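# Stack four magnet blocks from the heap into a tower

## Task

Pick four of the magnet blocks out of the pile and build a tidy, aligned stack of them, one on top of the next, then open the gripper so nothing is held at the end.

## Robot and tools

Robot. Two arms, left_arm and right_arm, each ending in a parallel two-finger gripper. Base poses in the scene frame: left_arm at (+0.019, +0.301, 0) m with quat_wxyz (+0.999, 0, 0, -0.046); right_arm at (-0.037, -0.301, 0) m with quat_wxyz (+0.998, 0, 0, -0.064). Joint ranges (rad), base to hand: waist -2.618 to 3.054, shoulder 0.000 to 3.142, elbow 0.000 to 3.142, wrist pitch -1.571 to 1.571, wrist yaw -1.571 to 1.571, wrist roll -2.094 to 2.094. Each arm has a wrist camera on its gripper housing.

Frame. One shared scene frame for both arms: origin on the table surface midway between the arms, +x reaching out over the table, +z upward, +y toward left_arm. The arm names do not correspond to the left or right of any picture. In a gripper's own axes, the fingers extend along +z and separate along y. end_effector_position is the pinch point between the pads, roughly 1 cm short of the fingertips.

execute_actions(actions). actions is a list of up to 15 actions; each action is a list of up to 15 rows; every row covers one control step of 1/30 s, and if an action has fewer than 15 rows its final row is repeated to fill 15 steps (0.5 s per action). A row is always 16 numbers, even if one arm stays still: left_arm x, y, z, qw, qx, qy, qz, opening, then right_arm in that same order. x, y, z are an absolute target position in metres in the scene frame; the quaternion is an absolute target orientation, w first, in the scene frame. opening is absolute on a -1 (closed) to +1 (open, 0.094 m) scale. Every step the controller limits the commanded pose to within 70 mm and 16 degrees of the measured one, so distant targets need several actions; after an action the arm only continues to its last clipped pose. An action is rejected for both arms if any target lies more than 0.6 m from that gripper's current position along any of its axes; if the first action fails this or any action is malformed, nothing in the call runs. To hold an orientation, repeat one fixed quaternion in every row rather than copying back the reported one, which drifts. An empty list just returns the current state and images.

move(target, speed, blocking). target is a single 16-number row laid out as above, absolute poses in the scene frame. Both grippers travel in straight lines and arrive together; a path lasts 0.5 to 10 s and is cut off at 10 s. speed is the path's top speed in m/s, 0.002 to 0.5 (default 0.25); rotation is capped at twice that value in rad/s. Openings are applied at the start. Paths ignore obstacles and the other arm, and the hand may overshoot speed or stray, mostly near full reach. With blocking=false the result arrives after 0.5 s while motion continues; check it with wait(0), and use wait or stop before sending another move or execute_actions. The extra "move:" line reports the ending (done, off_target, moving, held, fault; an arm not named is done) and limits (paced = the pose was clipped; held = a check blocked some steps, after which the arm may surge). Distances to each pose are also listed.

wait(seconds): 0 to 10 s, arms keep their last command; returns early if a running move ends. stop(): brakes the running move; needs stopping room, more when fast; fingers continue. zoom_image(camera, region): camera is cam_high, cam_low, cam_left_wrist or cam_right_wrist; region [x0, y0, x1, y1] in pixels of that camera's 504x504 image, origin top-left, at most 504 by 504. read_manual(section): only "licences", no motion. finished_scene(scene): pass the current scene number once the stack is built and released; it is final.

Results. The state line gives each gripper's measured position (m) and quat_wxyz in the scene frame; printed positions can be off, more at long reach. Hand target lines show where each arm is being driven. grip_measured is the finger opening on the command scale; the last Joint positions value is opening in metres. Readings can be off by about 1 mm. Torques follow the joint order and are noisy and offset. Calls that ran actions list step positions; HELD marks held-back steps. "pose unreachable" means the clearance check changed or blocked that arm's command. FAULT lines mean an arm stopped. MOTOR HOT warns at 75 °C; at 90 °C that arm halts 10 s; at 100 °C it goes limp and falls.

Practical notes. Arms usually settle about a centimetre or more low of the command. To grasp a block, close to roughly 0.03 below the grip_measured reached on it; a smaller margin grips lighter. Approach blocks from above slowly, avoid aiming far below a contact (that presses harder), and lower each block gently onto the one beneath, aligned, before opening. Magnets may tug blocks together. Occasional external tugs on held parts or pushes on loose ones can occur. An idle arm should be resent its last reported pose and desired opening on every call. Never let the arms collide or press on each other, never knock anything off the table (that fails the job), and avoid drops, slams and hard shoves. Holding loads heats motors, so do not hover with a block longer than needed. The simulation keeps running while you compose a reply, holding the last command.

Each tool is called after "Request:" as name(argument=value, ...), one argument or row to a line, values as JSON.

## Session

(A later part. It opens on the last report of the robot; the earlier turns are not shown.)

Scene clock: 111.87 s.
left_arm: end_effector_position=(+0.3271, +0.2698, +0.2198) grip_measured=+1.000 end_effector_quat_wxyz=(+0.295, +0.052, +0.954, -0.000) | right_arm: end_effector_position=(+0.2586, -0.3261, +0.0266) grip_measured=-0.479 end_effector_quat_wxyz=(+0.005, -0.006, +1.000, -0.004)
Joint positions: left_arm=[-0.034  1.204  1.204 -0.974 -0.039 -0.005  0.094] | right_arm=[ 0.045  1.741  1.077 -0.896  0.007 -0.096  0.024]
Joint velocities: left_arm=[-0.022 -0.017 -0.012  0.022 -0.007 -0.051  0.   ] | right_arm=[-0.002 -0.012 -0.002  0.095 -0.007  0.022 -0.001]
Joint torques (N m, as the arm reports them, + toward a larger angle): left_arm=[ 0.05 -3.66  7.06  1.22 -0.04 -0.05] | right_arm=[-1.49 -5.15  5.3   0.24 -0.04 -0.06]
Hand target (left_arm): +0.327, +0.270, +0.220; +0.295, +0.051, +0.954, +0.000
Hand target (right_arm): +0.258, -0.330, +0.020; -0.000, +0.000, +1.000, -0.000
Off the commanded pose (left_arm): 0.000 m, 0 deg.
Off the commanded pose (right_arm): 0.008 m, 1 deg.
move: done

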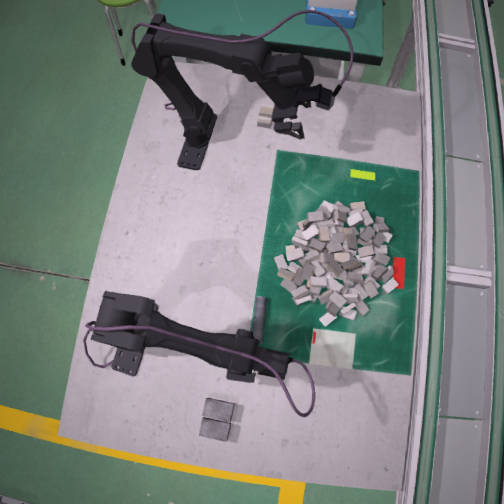

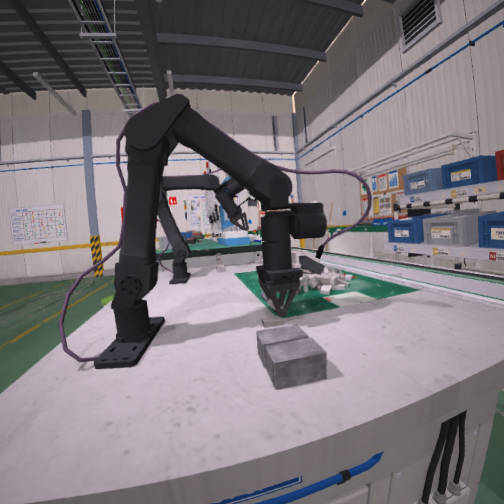

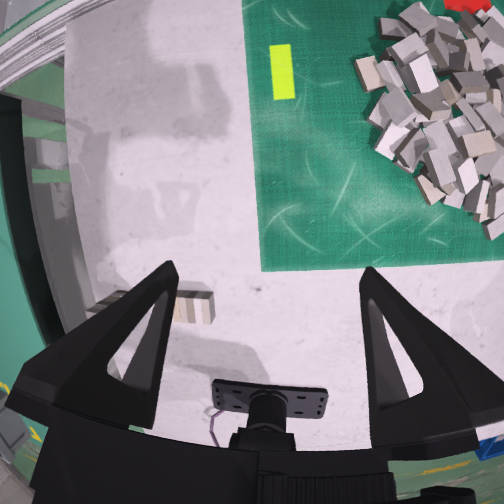

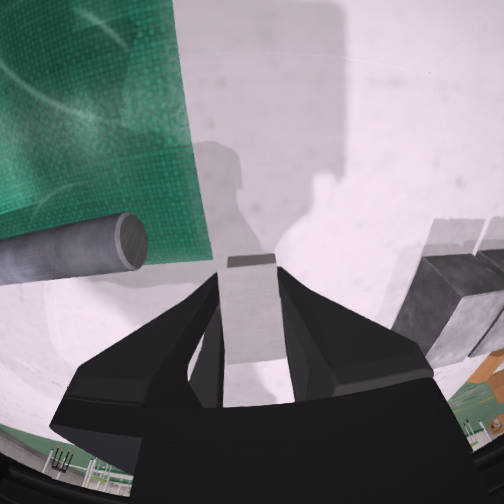

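Request:
execute_actions(
  actions=[
    [[0.327, 0.270, 0.22, 0.295, 0.051, 0.954, 0.0, 1.0, 0.258, -0.33, 0.020, 0.0, 0.0, 1.0, 0.0, -0.49],[0.327, 0.270, 0.22, 0.295, 0.051, 0.954, 0.0, 1.0, 0.258, -0.33, 0.020, 0.0, 0.0, 1.0, 0.0, -0.49],[0.327, 0.270, 0.22, 0.295, 0.051, 0.954, 0.0, 1.0, 0.258, -0.33, 0.020, 0.0, 0.0, 1.0, 0.0, -0.49],[0.327, 0.270, 0.22, 0.295, 0.051, 0.954, 0.0, 1.0, 0.258, -0.33, 0.020, 0.0, 0.0, 1.0, 0.0, -0.486],[0.327, 0.270, 0.22, 0.295, 0.051, 0.954, 0.0, 1.0, 0.258, -0.33, 0.020, 0.0, 0.0, 1.0, 0.0, -0.486],[0.327, 0.270, 0.22, 0.295, 0.051, 0.954, 0.0, 1.0, 0.258, -0.33, 0.020, 0.0, 0.0, 1.0, 0.0, -0.486],[0.327, 0.270, 0.22, 0.295, 0.051, 0.954, 0.0, 1.0, 0.258, -0.33, 0.020, 0.0, 0.0, 1.0, 0.0, -0.486],[0.327, 0.270, 0.22, 0.295, 0.051, 0.954, 0.0, 1.0, 0.258, -0.33, 0.020, 0.0, 0.0, 1.0, 0.0, -0.483],[0.327, 0.270, 0.22, 0.295, 0.051, 0.954, 0.0, 1.0, 0.258, -0.33, 0.020, 0.0, 0.0, 1.0, 0.0, -0.483],[0.327, 0.270, 0.22, 0.295, 0.051, 0.954, 0.0, 1.0, 0.258, -0.33, 0.020, 0.0, 0.0, 1.0, 0.0, -0.483],[0.327, 0.270, 0.22, 0.295, 0.051, 0.954, 0.0, 1.0, 0.258, -0.33, 0.020, 0.0, 0.0, 1.0, 0.0, -0.483],[0.327, 0.270, 0.22, 0.295, 0.051, 0.954, 0.0, 1.0, 0.258, -0.33, 0.020, 0.0, 0.0, 1.0, 0.0, -0.48]],
  ],
)

Request:
zoom_image(
  camera="cam_low",
  region=[220, 270, 340, 350],
)

Request:
zoom_image(
  camera="cam_right_wrist",
  region=[170, 200, 330, 400],
)

Scene clock: 115.90 s.
left_arm: end_effector_position=(+0.3271, +0.2698, +0.2198) grip_measured=+1.000 end_effector_quat_wxyz=(+0.295, +0.052, +0.954, -0.000) | right_arm: end_effector_position=(+0.2591, -0.3261, +0.0266) grip_measured=-0.471 end_effector_quat_wxyz=(+0.006, -0.006, +1.000, -0.004)
Joint positions: left_arm=[-0.034  1.204  1.204 -0.974 -0.039 -0.005  0.094] | right_arm=[ 0.045  1.741  1.077 -0.894  0.006 -0.096  0.025]
Joint velocities: left_arm=[-0.007 -0.007 -0.027 -0.081  0.022 -0.007  0.   ] | right_arm=[-0.007 -0.002  0.017 -0.007  0.007  0.007  0.001]
Joint torques (N m, as the arm reports them, + toward a larger angle): left_arm=[ 0.02 -3.67  7.09  1.22 -0.05 -0.04] | right_arm=[-1.45 -5.21  5.35  0.25 -0.06 -0.07]
Hand target (left_arm): +0.327, +0.270, +0.220; +0.295, +0.051, +0.954, +0.000
Hand target (right_arm): +0.258, -0.330, +0.020; +0.000, -0.000, +1.000, +0.000
Off the commanded pose (left_arm): 0.000 m, 0 deg.
Off the commanded pose (right_arm): 0.008 m, 1 deg.
Step readings (end_effector_position):
0: left_arm (+0.3271, +0.2698, +0.2198) | right_arm (+0.2591, -0.3262, +0.0266)
1: left_arm (+0.3271, +0.2698, +0.2198) | right_arm (+0.2591, -0.3262, +0.0266)
2: left_arm (+0.3271, +0.2698, +0.2198) | right_arm (+0.2591, -0.3262, +0.0266)
4: left_arm (+0.3271, +0.2698, +0.2198) | right_arm (+0.2591, -0.3262, +0.0266)
8: left_arm (+0.3271, +0.2698, +0.2198) | right_arm (+0.2591, -0.3262, +0.0266)
15: end_effector_position above

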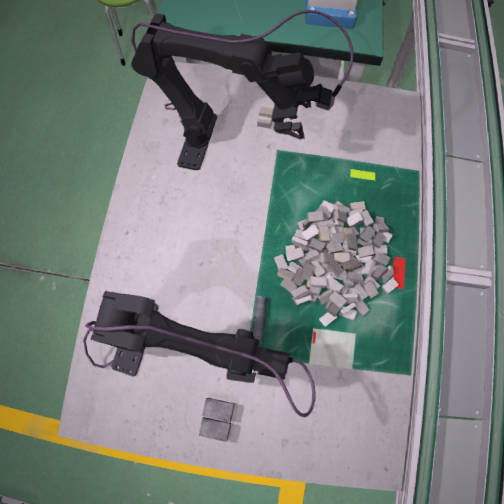

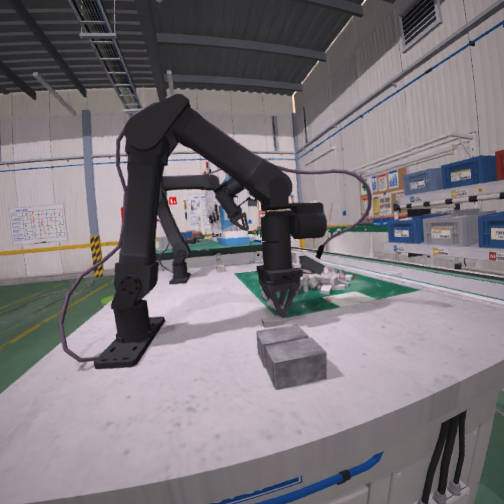

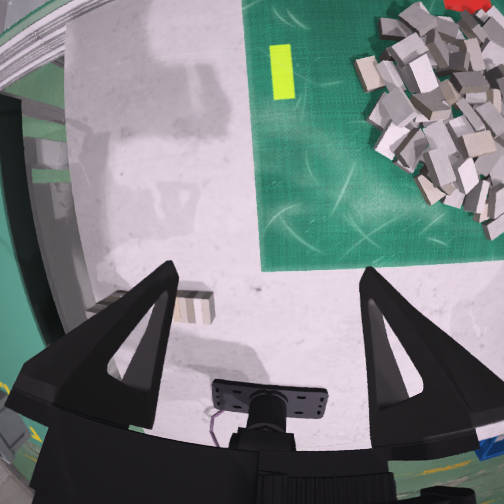

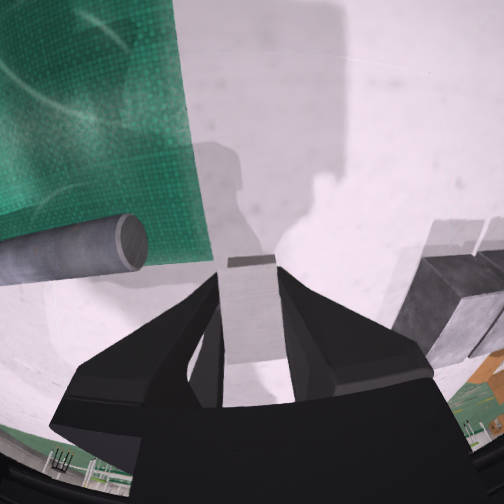

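Region (220, 270, 340, 350) of cam_low's 504x504 image, scaled by 4.200, with more detail than that image has.

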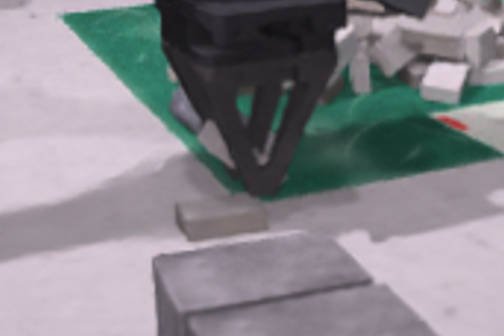

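Region (170, 200, 330, 400) of cam_right_wrist's 504x504 image, scaled by 2.520, with more detail than that image has; it fills the left 403 columns of this view, and the rest is white.

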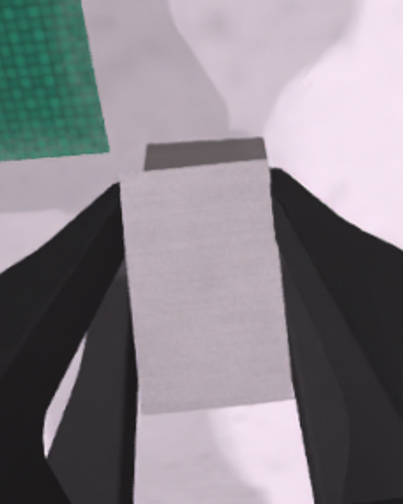

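Request:
execute_actions(
  actions=[
    [[0.327, 0.270, 0.22, 0.295, 0.051, 0.954, 0.0, 1.0, 0.258, -0.33, 0.022, 0.0, 0.0, 1.0, 0.0, -0.46],[0.327, 0.270, 0.22, 0.295, 0.051, 0.954, 0.0, 1.0, 0.258, -0.33, 0.022, 0.0, 0.0, 1.0, 0.0, -0.46],[0.327, 0.270, 0.22, 0.295, 0.051, 0.954, 0.0, 1.0, 0.258, -0.33, 0.022, 0.0, 0.0, 1.0, 0.0, -0.46],[0.327, 0.270, 0.22, 0.295, 0.051, 0.954, 0.0, 1.0, 0.258, -0.33, 0.022, 0.0, 0.0, 1.0, 0.0, -0.46],[0.327, 0.270, 0.22, 0.295, 0.051, 0.954, 0.0, 1.0, 0.258, -0.33, 0.022, 0.0, 0.0, 1.0, 0.0, -0.45],[0.327, 0.270, 0.22, 0.295, 0.051, 0.954, 0.0, 1.0, 0.258, -0.33, 0.022, 0.0, 0.0, 1.0, 0.0, -0.45],[0.327, 0.270, 0.22, 0.295, 0.051, 0.954, 0.0, 1.0, 0.258, -0.33, 0.022, 0.0, 0.0, 1.0, 0.0, -0.45],[0.327, 0.270, 0.22, 0.295, 0.051, 0.954, 0.0, 1.0, 0.258, -0.33, 0.022, 0.0, 0.0, 1.0, 0.0, -0.45],[0.327, 0.270, 0.22, 0.295, 0.051, 0.954, 0.0, 1.0, 0.258, -0.33, 0.022, 0.0, 0.0, 1.0, 0.0, -0.43]],
  ],
)

Request:
zoom_image(
  camera="cam_low",
  region=[220, 270, 340, 350],
)

Request:
zoom_image(
  camera="cam_right_wrist",
  region=[170, 200, 330, 400],
)

Scene clock: 118.27 s.
left_arm: end_effector_position=(+0.3271, +0.2698, +0.2198) grip_measured=+1.000 end_effector_quat_wxyz=(+0.295, +0.052, +0.954, -0.000) | right_arm: end_effector_position=(+0.2591, -0.3261, +0.0266) grip_measured=-0.432 end_effector_quat_wxyz=(+0.006, -0.006, +1.000, -0.004)
Joint positions: left_arm=[-0.034  1.204  1.204 -0.974 -0.039 -0.005  0.094] | right_arm=[ 0.045  1.741  1.077 -0.894  0.006 -0.096  0.027]
Joint velocities: left_arm=[-0.037  0.002 -0.002 -0.051 -0.022 -0.007  0.   ] | right_arm=[-0.007 -0.017  0.002  0.066 -0.022 -0.007 -0.   ]
Joint torques (N m, as the arm reports them, + toward a larger angle): left_arm=[ 0.04 -3.62  7.06  1.22 -0.05 -0.04] | right_arm=[-1.48 -5.3   5.77  0.18 -0.04 -0.08]
Hand target (left_arm): +0.327, +0.270, +0.220; +0.295, +0.051, +0.954, +0.000
Hand target (right_arm): +0.258, -0.330, +0.022; +0.000, -0.000, +1.000, -0.000
Off the commanded pose (left_arm): 0.000 m, 0 deg.
Off the commanded pose (right_arm): 0.006 m, 1 deg.
Step readings (end_effector_position):
0: left_arm (+0.3271, +0.2698, +0.2198) | right_arm (+0.2591, -0.3261, +0.0266)
1: left_arm (+0.3271, +0.2698, +0.2198) | right_arm (+0.2591, -0.3261, +0.0266)
2: left_arm (+0.3271, +0.2698, +0.2198) | right_arm (+0.2591, -0.3261, +0.0266)
4: left_arm (+0.3271, +0.2698, +0.2198) | right_arm (+0.2591, -0.3261, +0.0266)
8: left_arm (+0.3271, +0.2698, +0.2198) | right_arm (+0.2591, -0.3261, +0.0266)
15: end_effector_position above

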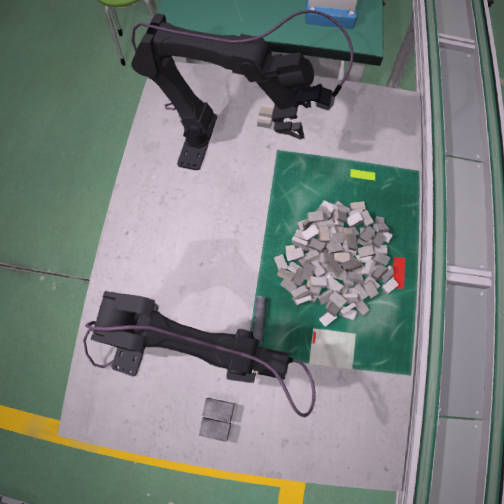

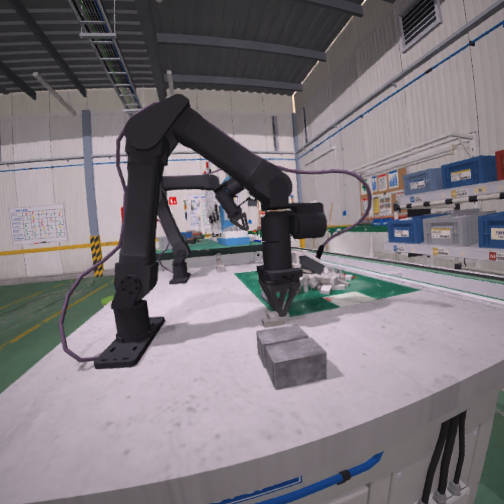

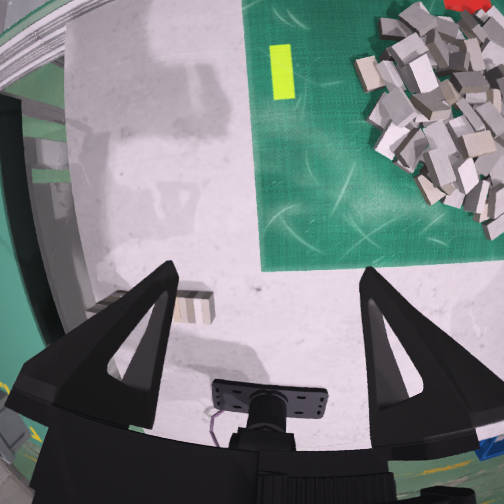

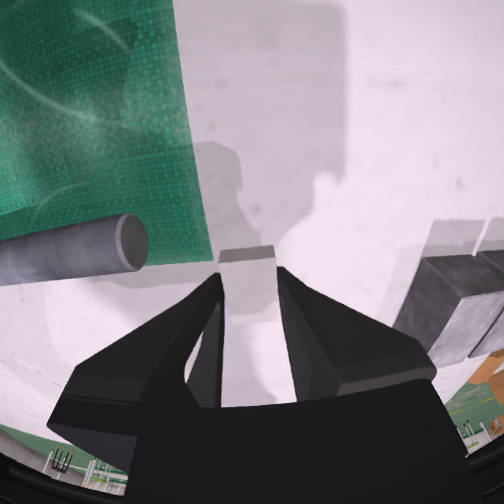

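Region (220, 270, 340, 350) of cam_low's 504x504 image, scaled by 4.200, with more detail than that image has.

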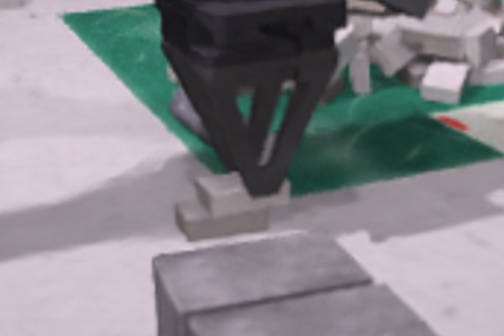

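Region (170, 200, 330, 400) of cam_right_wrist's 504x504 image, scaled by 2.520, with more detail than that image has; it fills the left 403 columns of this view, and the rest is white.

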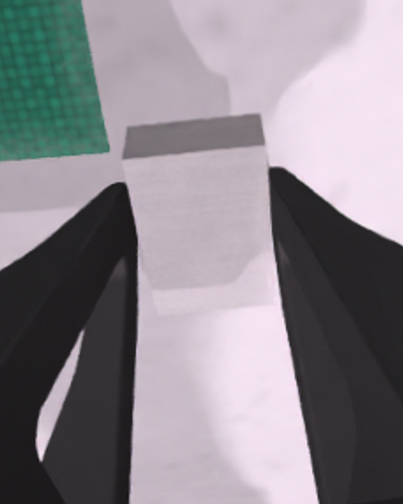

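Request:
execute_actions(
  actions=[
    [[0.327, 0.270, 0.22, 0.295, 0.051, 0.954, 0.0, 1.0, 0.258, -0.33, 0.022, 0.0, 0.0, 1.0, 0.0, -0.50]],
    [[0.327, 0.270, 0.22, 0.295, 0.051, 0.954, 0.0, 1.0, 0.258, -0.33, 0.022, 0.0, 0.0, 1.0, 0.0, -0.51]],
  ],
)

Request:
move(
  target=[0.327, 0.270, 0.22, 0.295, 0.051, 0.954, 0.0, 1.0, 0.256, -0.33, 0.036, 0.0, 0.0, 1.0, 0.0, -0.51],
  speed=0.03,
)

Request:
zoom_image(
  camera="cam_low",
  region=[220, 270, 340, 350],
)

Scene clock: 120.60 s.
left_arm: end_effector_position=(+0.3271, +0.2698, +0.2198) grip_measured=+1.000 end_effector_quat_wxyz=(+0.295, +0.052, +0.954, -0.000) | right_arm: end_effector_position=(+0.2591, -0.3266, +0.0266) grip_measured=-0.492 end_effector_quat_wxyz=(+0.006, -0.004, +1.000, -0.003)
Joint positions: left_arm=[-0.034  1.204  1.204 -0.974 -0.039 -0.005  0.094] | right_arm=[ 0.042  1.741  1.077 -0.894  0.004 -0.096  0.024]
Joint velocities: left_arm=[ 0.002 -0.002 -0.012 -0.051  0.081 -0.007  0.   ] | right_arm=[-0.022 -0.007 -0.002 -0.037  0.037 -0.007 -0.   ]
Joint torques (N m, as the arm reports them, + toward a larger angle): left_arm=[ 0.06 -3.65  7.06  1.22 -0.05 -0.04] | right_arm=[-1.22 -5.35  5.77  0.18 -0.03 -0.06]
Hand target (left_arm): +0.327, +0.270, +0.220; +0.295, +0.051, +0.954, +0.000
Hand target (right_arm): +0.258, -0.330, +0.022; +0.000, -0.000, +1.000, +0.000
Off the commanded pose (left_arm): 0.000 m, 0 deg.
Off the commanded pose (right_arm): 0.006 m, 1 deg.
Step readings (end_effector_position; steps 1 to 15: 1st action; 16 to 30: 2nd action):
0: left_arm (+0.3271, +0.2698, +0.2198) | right_arm (+0.2591, -0.3261, +0.0266)
1: left_arm (+0.3271, +0.2698, +0.2198) | right_arm (+0.2591, -0.3261, +0.0266)
2: left_arm (+0.3271, +0.2698, +0.2198) | right_arm (+0.2591, -0.3261, +0.0266)
4: left_arm (+0.3271, +0.2698, +0.2198) | right_arm (+0.2591, -0.3264, +0.0266)
8: left_arm (+0.3271, +0.2698, +0.2198) | right_arm (+0.2591, -0.3266, +0.0266)
15: left_arm (+0.3271, +0.2698, +0.2198) | right_arm (+0.2591, -0.3266, +0.0266)
16: left_arm (+0.3271, +0.2698, +0.2198) | right_arm (+0.2591, -0.3266, +0.0266)
17: left_arm (+0.3271, +0.2698, +0.2198) | right_arm (+0.2591, -0.3266, +0.0266)
19: left_arm (+0.3271, +0.2698, +0.2198) | right_arm (+0.2591, -0.3266, +0.0266)
23: left_arm (+0.3271, +0.2698, +0.2198) | right_arm (+0.2591, -0.3266, +0.0266)
30: end_effector_position above

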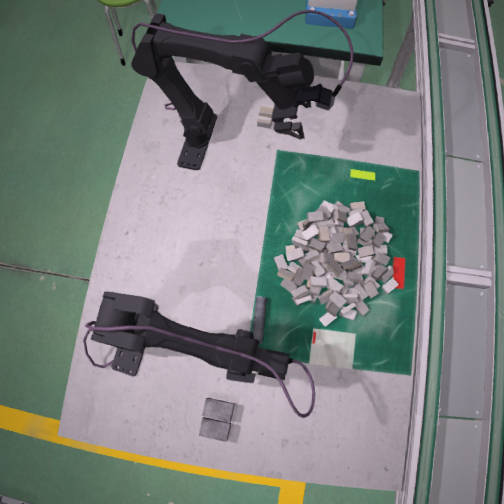

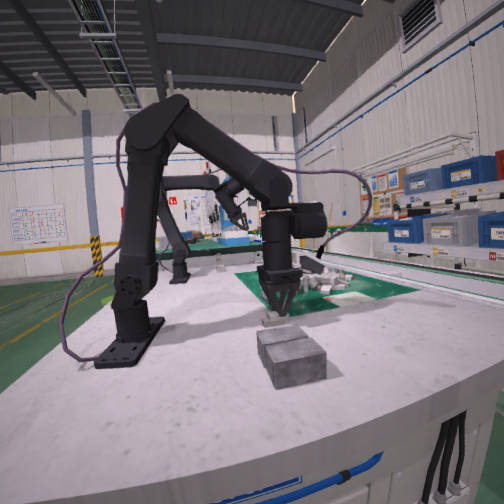

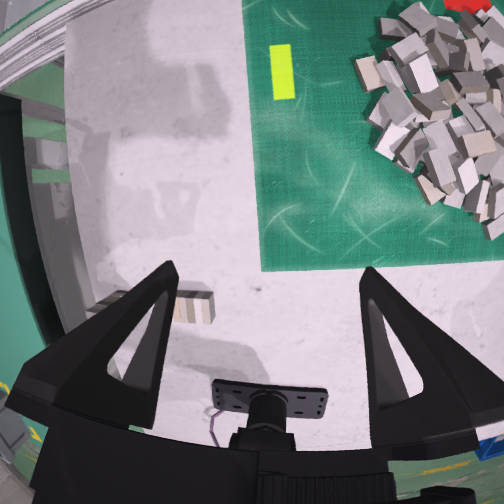

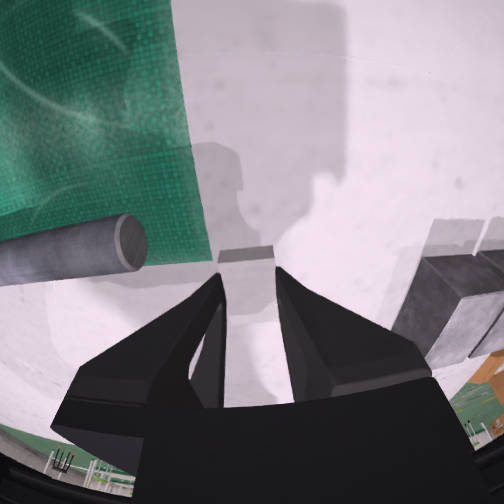

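Scene clock: 121.33 s.
left_arm: end_effector_position=(+0.3271, +0.2698, +0.2198) grip_measured=+1.000 end_effector_quat_wxyz=(+0.295, +0.052, +0.954, -0.000) | right_arm: end_effector_position=(+0.2518, -0.3260, +0.0267) grip_measured=-0.492 end_effector_quat_wxyz=(-0.008, -0.005, +1.000, -0.001)
Joint positions: left_arm=[-0.034  1.204  1.204 -0.974 -0.039 -0.005  0.094] | right_arm=[ 0.042  1.741  1.077 -0.923  0.004 -0.096  0.024]
Joint velocities: left_arm=[ 0.017 -0.017 -0.002  0.11   0.007  0.007  0.   ] | right_arm=[-0.012 -0.007 -0.022 -0.007  0.007  0.051 -0.   ]
Joint torques (N m, as the arm reports them, + toward a larger angle): left_arm=[ 0.01 -3.62  7.05  1.23 -0.06 -0.06] | right_arm=[-1.24 -7.24  7.96 -0.08 -0.02 -0.06]
Hand target (left_arm): +0.327, +0.270, +0.220; +0.295, +0.051, +0.954, +0.000
Hand target (right_arm): +0.256, -0.330, +0.036; +0.000, -0.000, +1.000, -0.000
Off the commanded pose (left_arm): 0.000 m, 0 deg.
Off the commanded pose (right_arm): 0.011 m, 1 deg.
move: off_target (right_arm)

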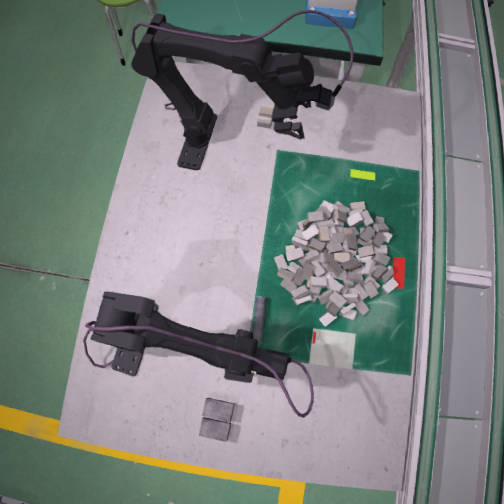

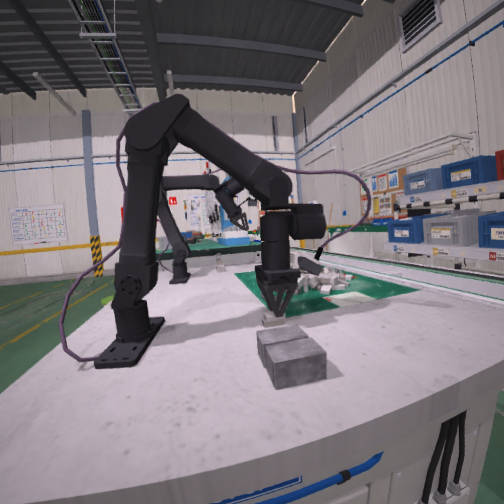

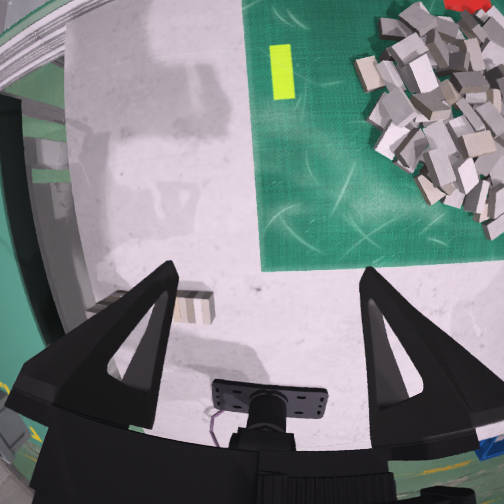

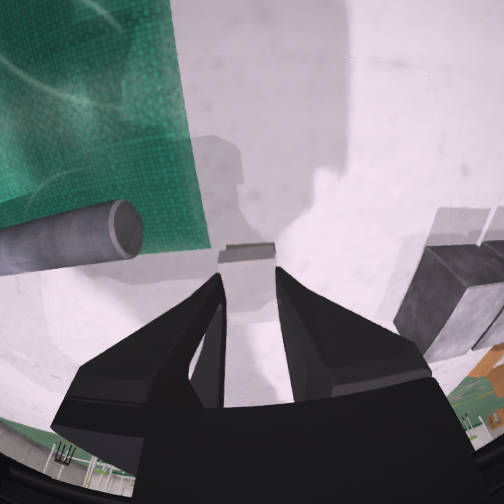

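Region (220, 270, 340, 350) of cam_low's 504x504 image, scaled by 4.200, with more detail than that image has.

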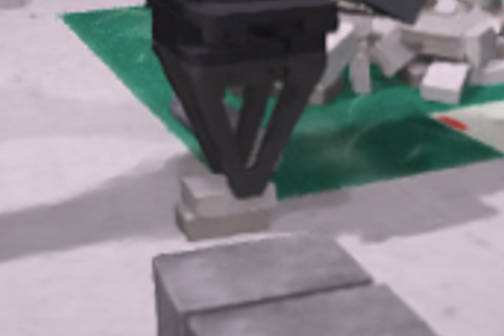

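Request:
move(
  target=[0.327, 0.270, 0.22, 0.295, 0.051, 0.954, 0.0, 1.0, 0.251, -0.33, 0.034, 0.0, 0.0, 1.0, 0.0, -0.51],
  speed=0.02,
)

Request:
zoom_image(
  camera="cam_low",
  region=[220, 270, 340, 350],
)

Request:
zoom_image(
  camera="cam_right_wrist",
  region=[170, 200, 330, 400],
)

Scene clock: 122.70 s.
left_arm: end_effector_position=(+0.3271, +0.2698, +0.2198) grip_measured=+1.000 end_effector_quat_wxyz=(+0.295, +0.052, +0.954, -0.000) | right_arm: end_effector_position=(+0.2517, -0.3259, +0.0267) grip_measured=-0.492 end_effector_quat_wxyz=(-0.009, -0.005, +1.000, -0.001)
Joint positions: left_arm=[-0.034  1.204  1.204 -0.974 -0.039 -0.005  0.094] | right_arm=[ 0.042  1.741  1.077 -0.924  0.004 -0.097  0.024]
Joint velocities: left_arm=[ 0.007 -0.002  0.017 -0.037  0.066 -0.037  0.   ] | right_arm=[-0.007 -0.017 -0.007 -0.081 -0.007  0.037 -0.001]
Joint torques (N m, as the arm reports them, + toward a larger angle): left_arm=[ 0.03 -3.65  7.04  1.22 -0.05 -0.05] | right_arm=[-1.38 -8.19  5.7   0.03 -0.02 -0.08]
Hand target (left_arm): +0.327, +0.270, +0.220; +0.295, +0.051, +0.954, +0.000
Hand target (right_arm): +0.251, -0.330, +0.034; -0.000, +0.000, +1.000, -0.000
Off the commanded pose (left_arm): 0.000 m, 0 deg.
Off the commanded pose (right_arm): 0.008 m, 1 deg.
move: done

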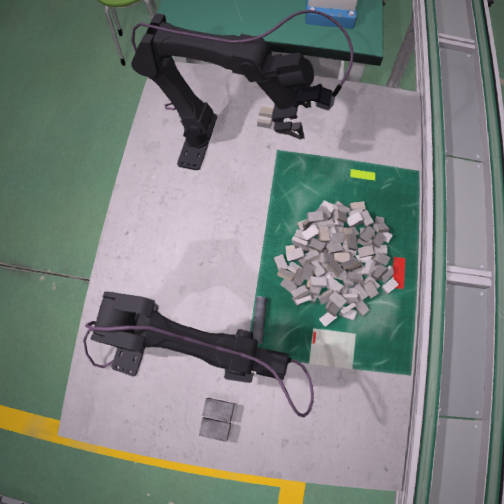

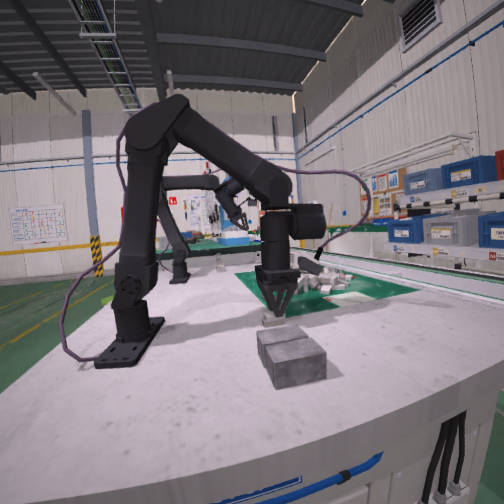

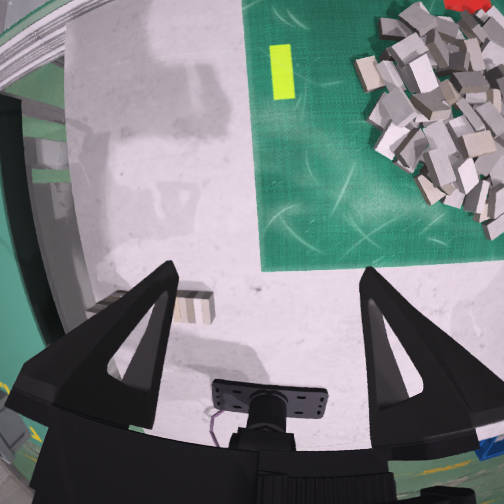

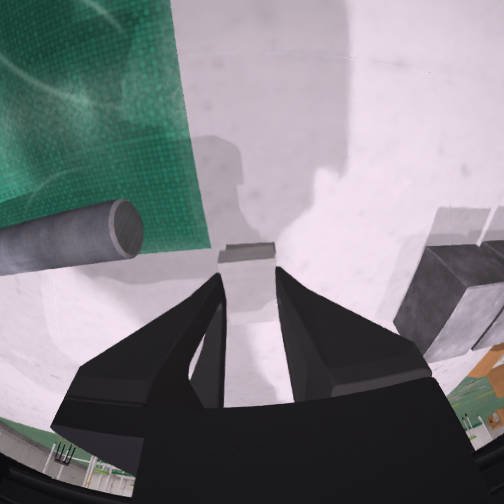

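Region (220, 270, 340, 350) of cam_low's 504x504 image, scaled by 4.200, with more detail than that image has.

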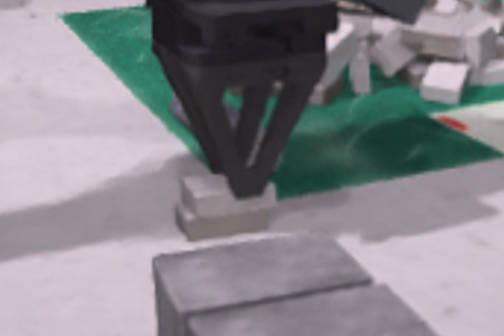

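Region (170, 200, 330, 400) of cam_right_wrist's 504x504 image, scaled by 2.520, with more detail than that image has; it fills the left 403 columns of this view, and the rest is white.

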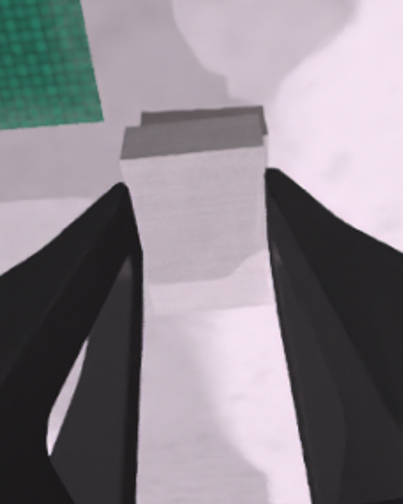

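Request:
move(
  target=[0.327, 0.270, 0.22, 0.295, 0.051, 0.954, 0.0, 1.0, 0.246, -0.33, 0.036, 0.0, 0.0, 1.0, 0.0, -0.51],
  speed=0.02,
)

Request:
zoom_image(
  camera="cam_low",
  region=[220, 270, 340, 350],
)

Request:
zoom_image(
  camera="cam_right_wrist",
  region=[170, 200, 330, 400],
)

Scene clock: 124.80 s.
left_arm: end_effector_position=(+0.3271, +0.2698, +0.2198) grip_measured=+1.000 end_effector_quat_wxyz=(+0.295, +0.052, +0.954, -0.000) | right_arm: end_effector_position=(+0.2517, -0.3259, +0.0267) grip_measured=-0.492 end_effector_quat_wxyz=(-0.009, -0.005, +1.000, -0.001)
Joint positions: left_arm=[-0.034  1.204  1.204 -0.974 -0.039 -0.005  0.094] | right_arm=[ 0.042  1.741  1.077 -0.924  0.004 -0.097  0.024]
Joint velocities: left_arm=[-0.032 -0.002 -0.012  0.066  0.007 -0.022  0.   ] | right_arm=[-0.012 -0.012 -0.022 -0.007  0.007 -0.037 -0.001]
Joint torques (N m, as the arm reports them, + toward a larger angle): left_arm=[ 0.02 -3.65  7.05  1.22 -0.04 -0.05] | right_arm=[-1.48 -9.53  4.34 -0.02 -0.02 -0.08]
Hand target (left_arm): +0.327, +0.270, +0.220; +0.295, +0.051, +0.954, +0.000
Hand target (right_arm): +0.246, -0.330, +0.035; -0.000, +0.000, +1.000, -0.000
Off the commanded pose (left_arm): 0.000 m, 0 deg.
Off the commanded pose (right_arm): 0.012 m, 1 deg.
move: off_target (right_arm)

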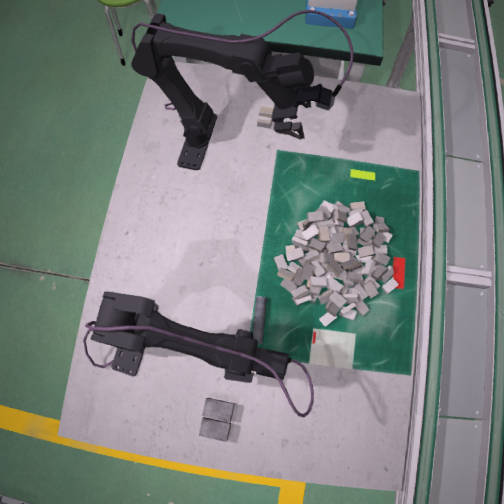

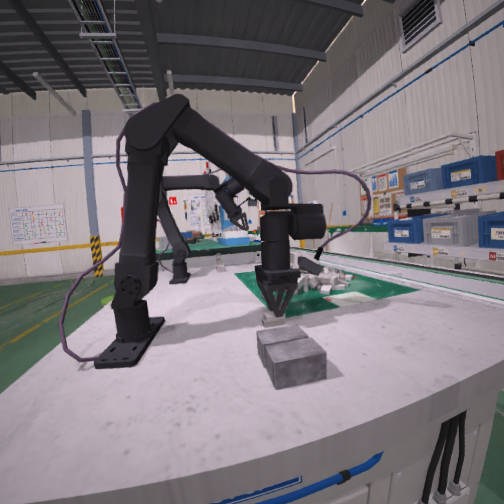

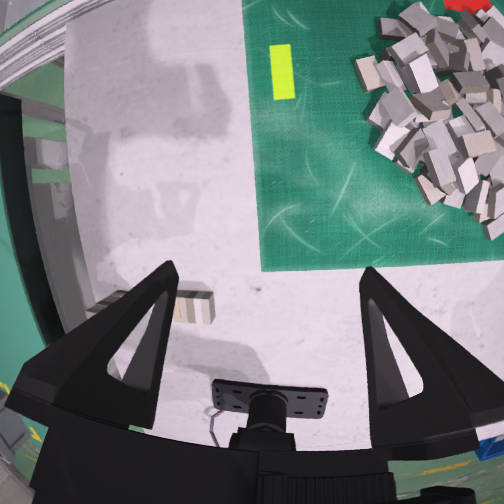

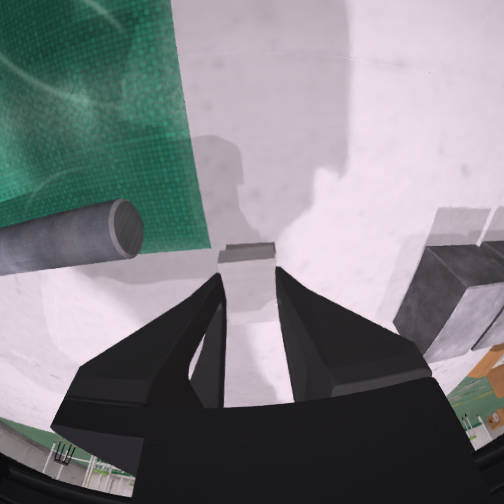

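Region (220, 270, 340, 350) of cam_low's 504x504 image, scaled by 4.200, with more detail than that image has.

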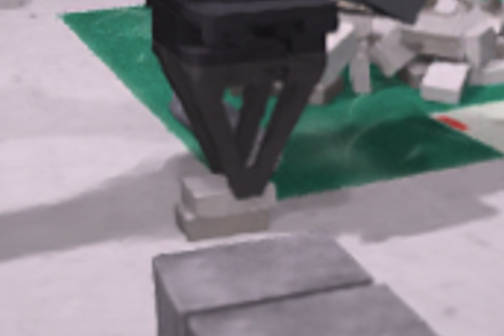

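Region (170, 200, 330, 400) of cam_right_wrist's 504x504 image, scaled by 2.520, with more detail than that image has; it fills the left 403 columns of this view, and the rest is white.

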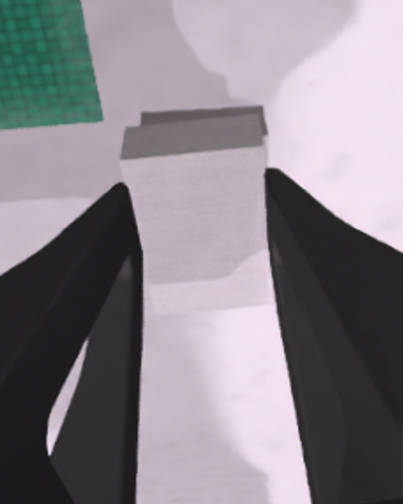

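Request:
move(
  target=[0.327, 0.270, 0.22, 0.295, 0.051, 0.954, 0.0, 1.0, 0.249, -0.33, 0.052, 0.0, 0.0, 1.0, 0.0, -0.51],
  speed=0.03,
)

Request:
zoom_image(
  camera="cam_low",
  region=[220, 270, 340, 350],
)

Scene clock: 127.43 s.
left_arm: end_effector_position=(+0.3271, +0.2698, +0.2198) grip_measured=+1.000 end_effector_quat_wxyz=(+0.295, +0.052, +0.954, -0.000) | right_arm: end_effector_position=(+0.2373, -0.3247, +0.0336) grip_measured=-0.492 end_effector_quat_wxyz=(-0.030, -0.006, +1.000, +0.001)
Joint positions: left_arm=[-0.034  1.204  1.204 -0.974 -0.039 -0.005  0.094] | right_arm=[ 0.042  1.717  1.077 -0.99   0.004 -0.097  0.024]
Joint velocities: left_arm=[ 0.007 -0.007  0.007  0.051 -0.007  0.037  0.   ] | right_arm=[-0.002 -0.007 -0.007 -0.095  0.081  0.051 -0.001]
Joint torques (N m, as the arm reports them, + toward a larger angle): left_arm=[ 0.05 -3.66  7.02  1.22 -0.06 -0.04] | right_arm=[-1.41 -8.64  8.94 -0.08 -0.01 -0.07]
Hand target (left_arm): +0.327, +0.270, +0.220; +0.295, +0.051, +0.954, +0.000
Hand target (right_arm): +0.249, -0.330, +0.052; +0.000, +0.000, +1.000, -0.001
Off the commanded pose (left_arm): 0.000 m, 0 deg.
Off the commanded pose (right_arm): 0.022 m, 3 deg.
move: off_target (right_arm)

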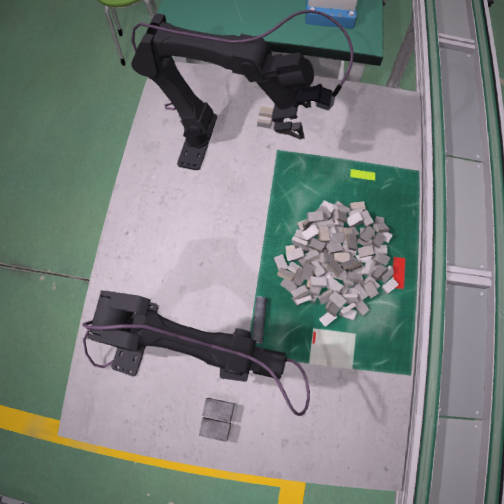

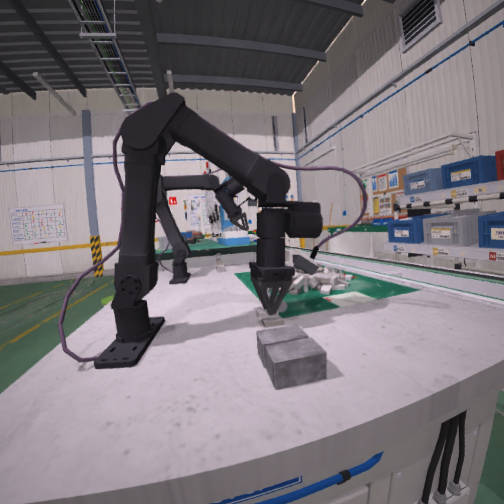

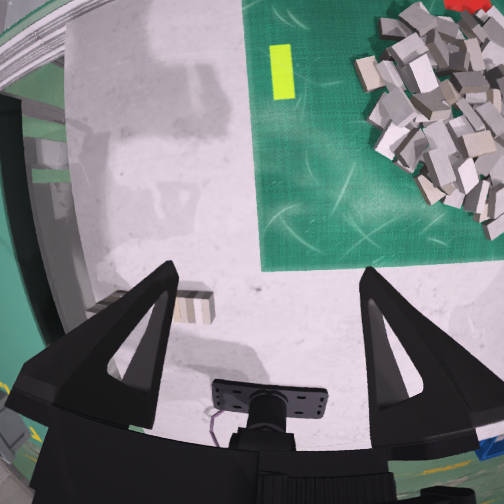

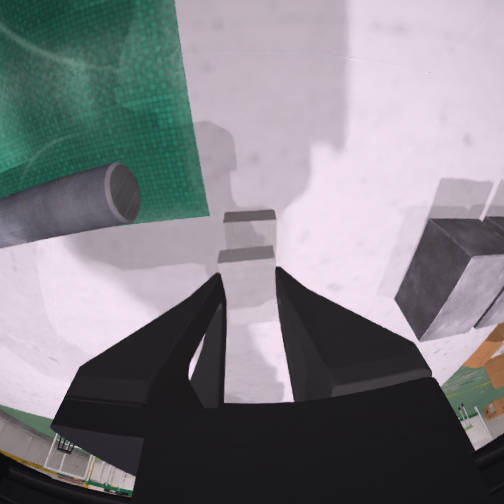

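Region (220, 270, 340, 350) of cam_low's 504x504 image, scaled by 4.200, with more detail than that image has.

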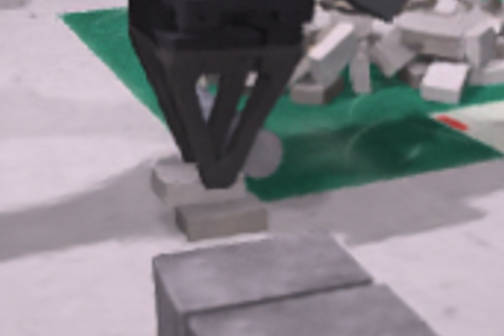

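Request:
move(
  target=[0.327, 0.270, 0.22, 0.295, 0.051, 0.954, 0.0, 1.0, 0.249, -0.33, 0.028, 0.0, 0.0, 1.0, 0.0, -0.51],
  speed=0.02,
)

Request:
zoom_image(
  camera="cam_low",
  region=[220, 270, 340, 350],
)

Request:
zoom_image(
  camera="cam_right_wrist",
  region=[170, 200, 330, 400],
)

Scene clock: 129.77 s.
left_arm: end_effector_position=(+0.3271, +0.2698, +0.2198) grip_measured=+1.000 end_effector_quat_wxyz=(+0.295, +0.052, +0.954, -0.000) | right_arm: end_effector_position=(+0.2485, -0.3257, +0.0293) grip_measured=-0.492 end_effector_quat_wxyz=(-0.004, -0.005, +1.000, -0.002)
Joint positions: left_arm=[-0.034  1.204  1.204 -0.974 -0.039 -0.005  0.094] | right_arm=[ 0.042  1.717  1.06  -0.922  0.004 -0.097  0.024]
Joint velocities: left_arm=[-0.007 -0.002 -0.007  0.007 -0.037  0.037  0.   ] | right_arm=[-0.007 -0.002 -0.012 -0.007 -0.051 -0.007 -0.003]
Joint torques (N m, as the arm reports them, + toward a larger angle): left_arm=[ 0.01 -3.63  7.06  1.24 -0.05 -0.04] | right_arm=[-1.43 -6.33  5.22  0.21  0.   -0.06]
Hand target (left_arm): +0.327, +0.270, +0.220; +0.295, +0.051, +0.954, +0.000
Hand target (right_arm): +0.249, -0.330, +0.028; -0.000, +0.000, +1.000, -0.001
Off the commanded pose (left_arm): 0.000 m, 0 deg.
Off the commanded pose (right_arm): 0.005 m, 1 deg.
move: done

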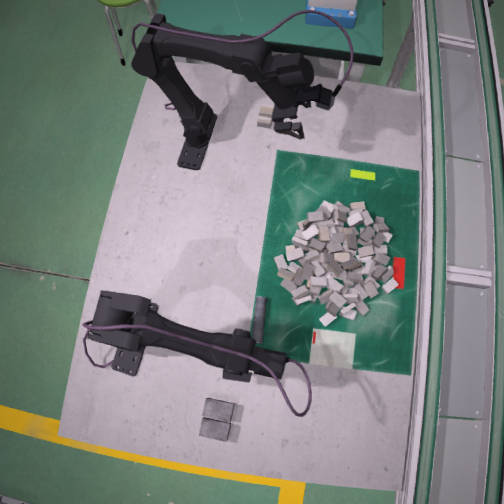

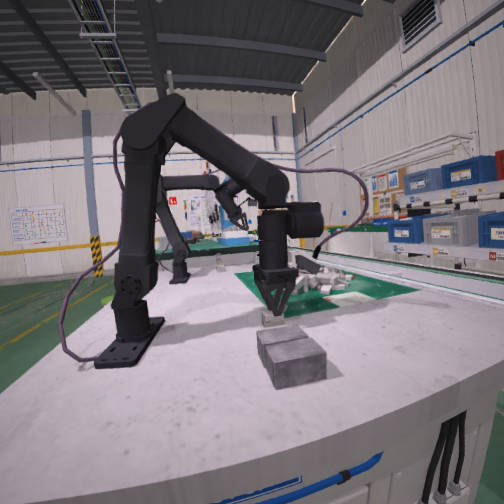

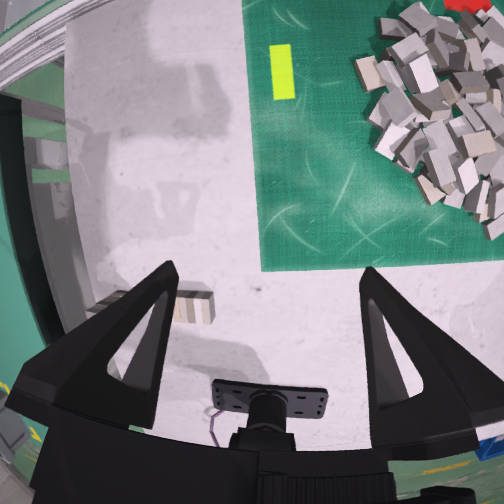

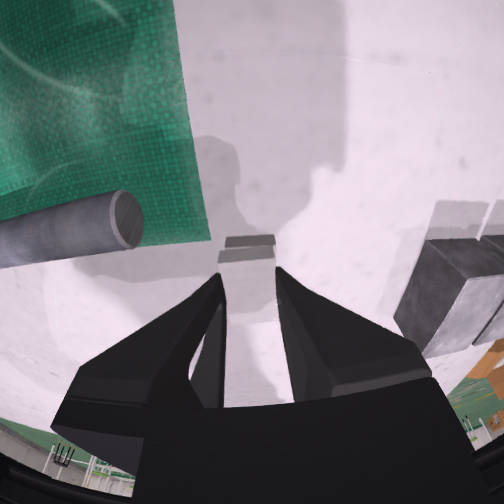

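Region (220, 270, 340, 350) of cam_low's 504x504 image, scaled by 4.200, with more detail than that image has.

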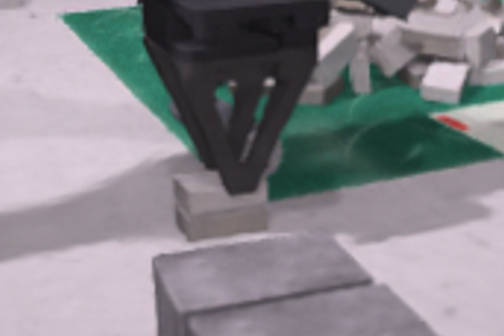

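Region (170, 200, 330, 400) of cam_right_wrist's 504x504 image, scaled by 2.520, with more detail than that image has; it fills the left 403 columns of this view, and the rest is white.

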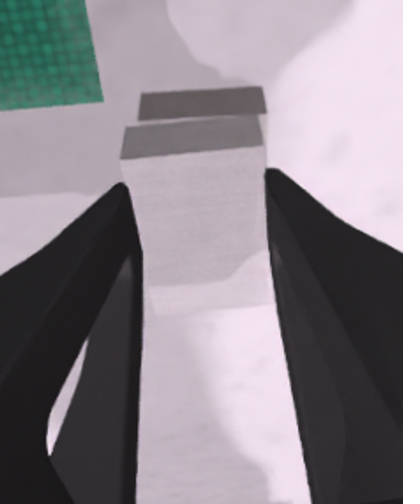

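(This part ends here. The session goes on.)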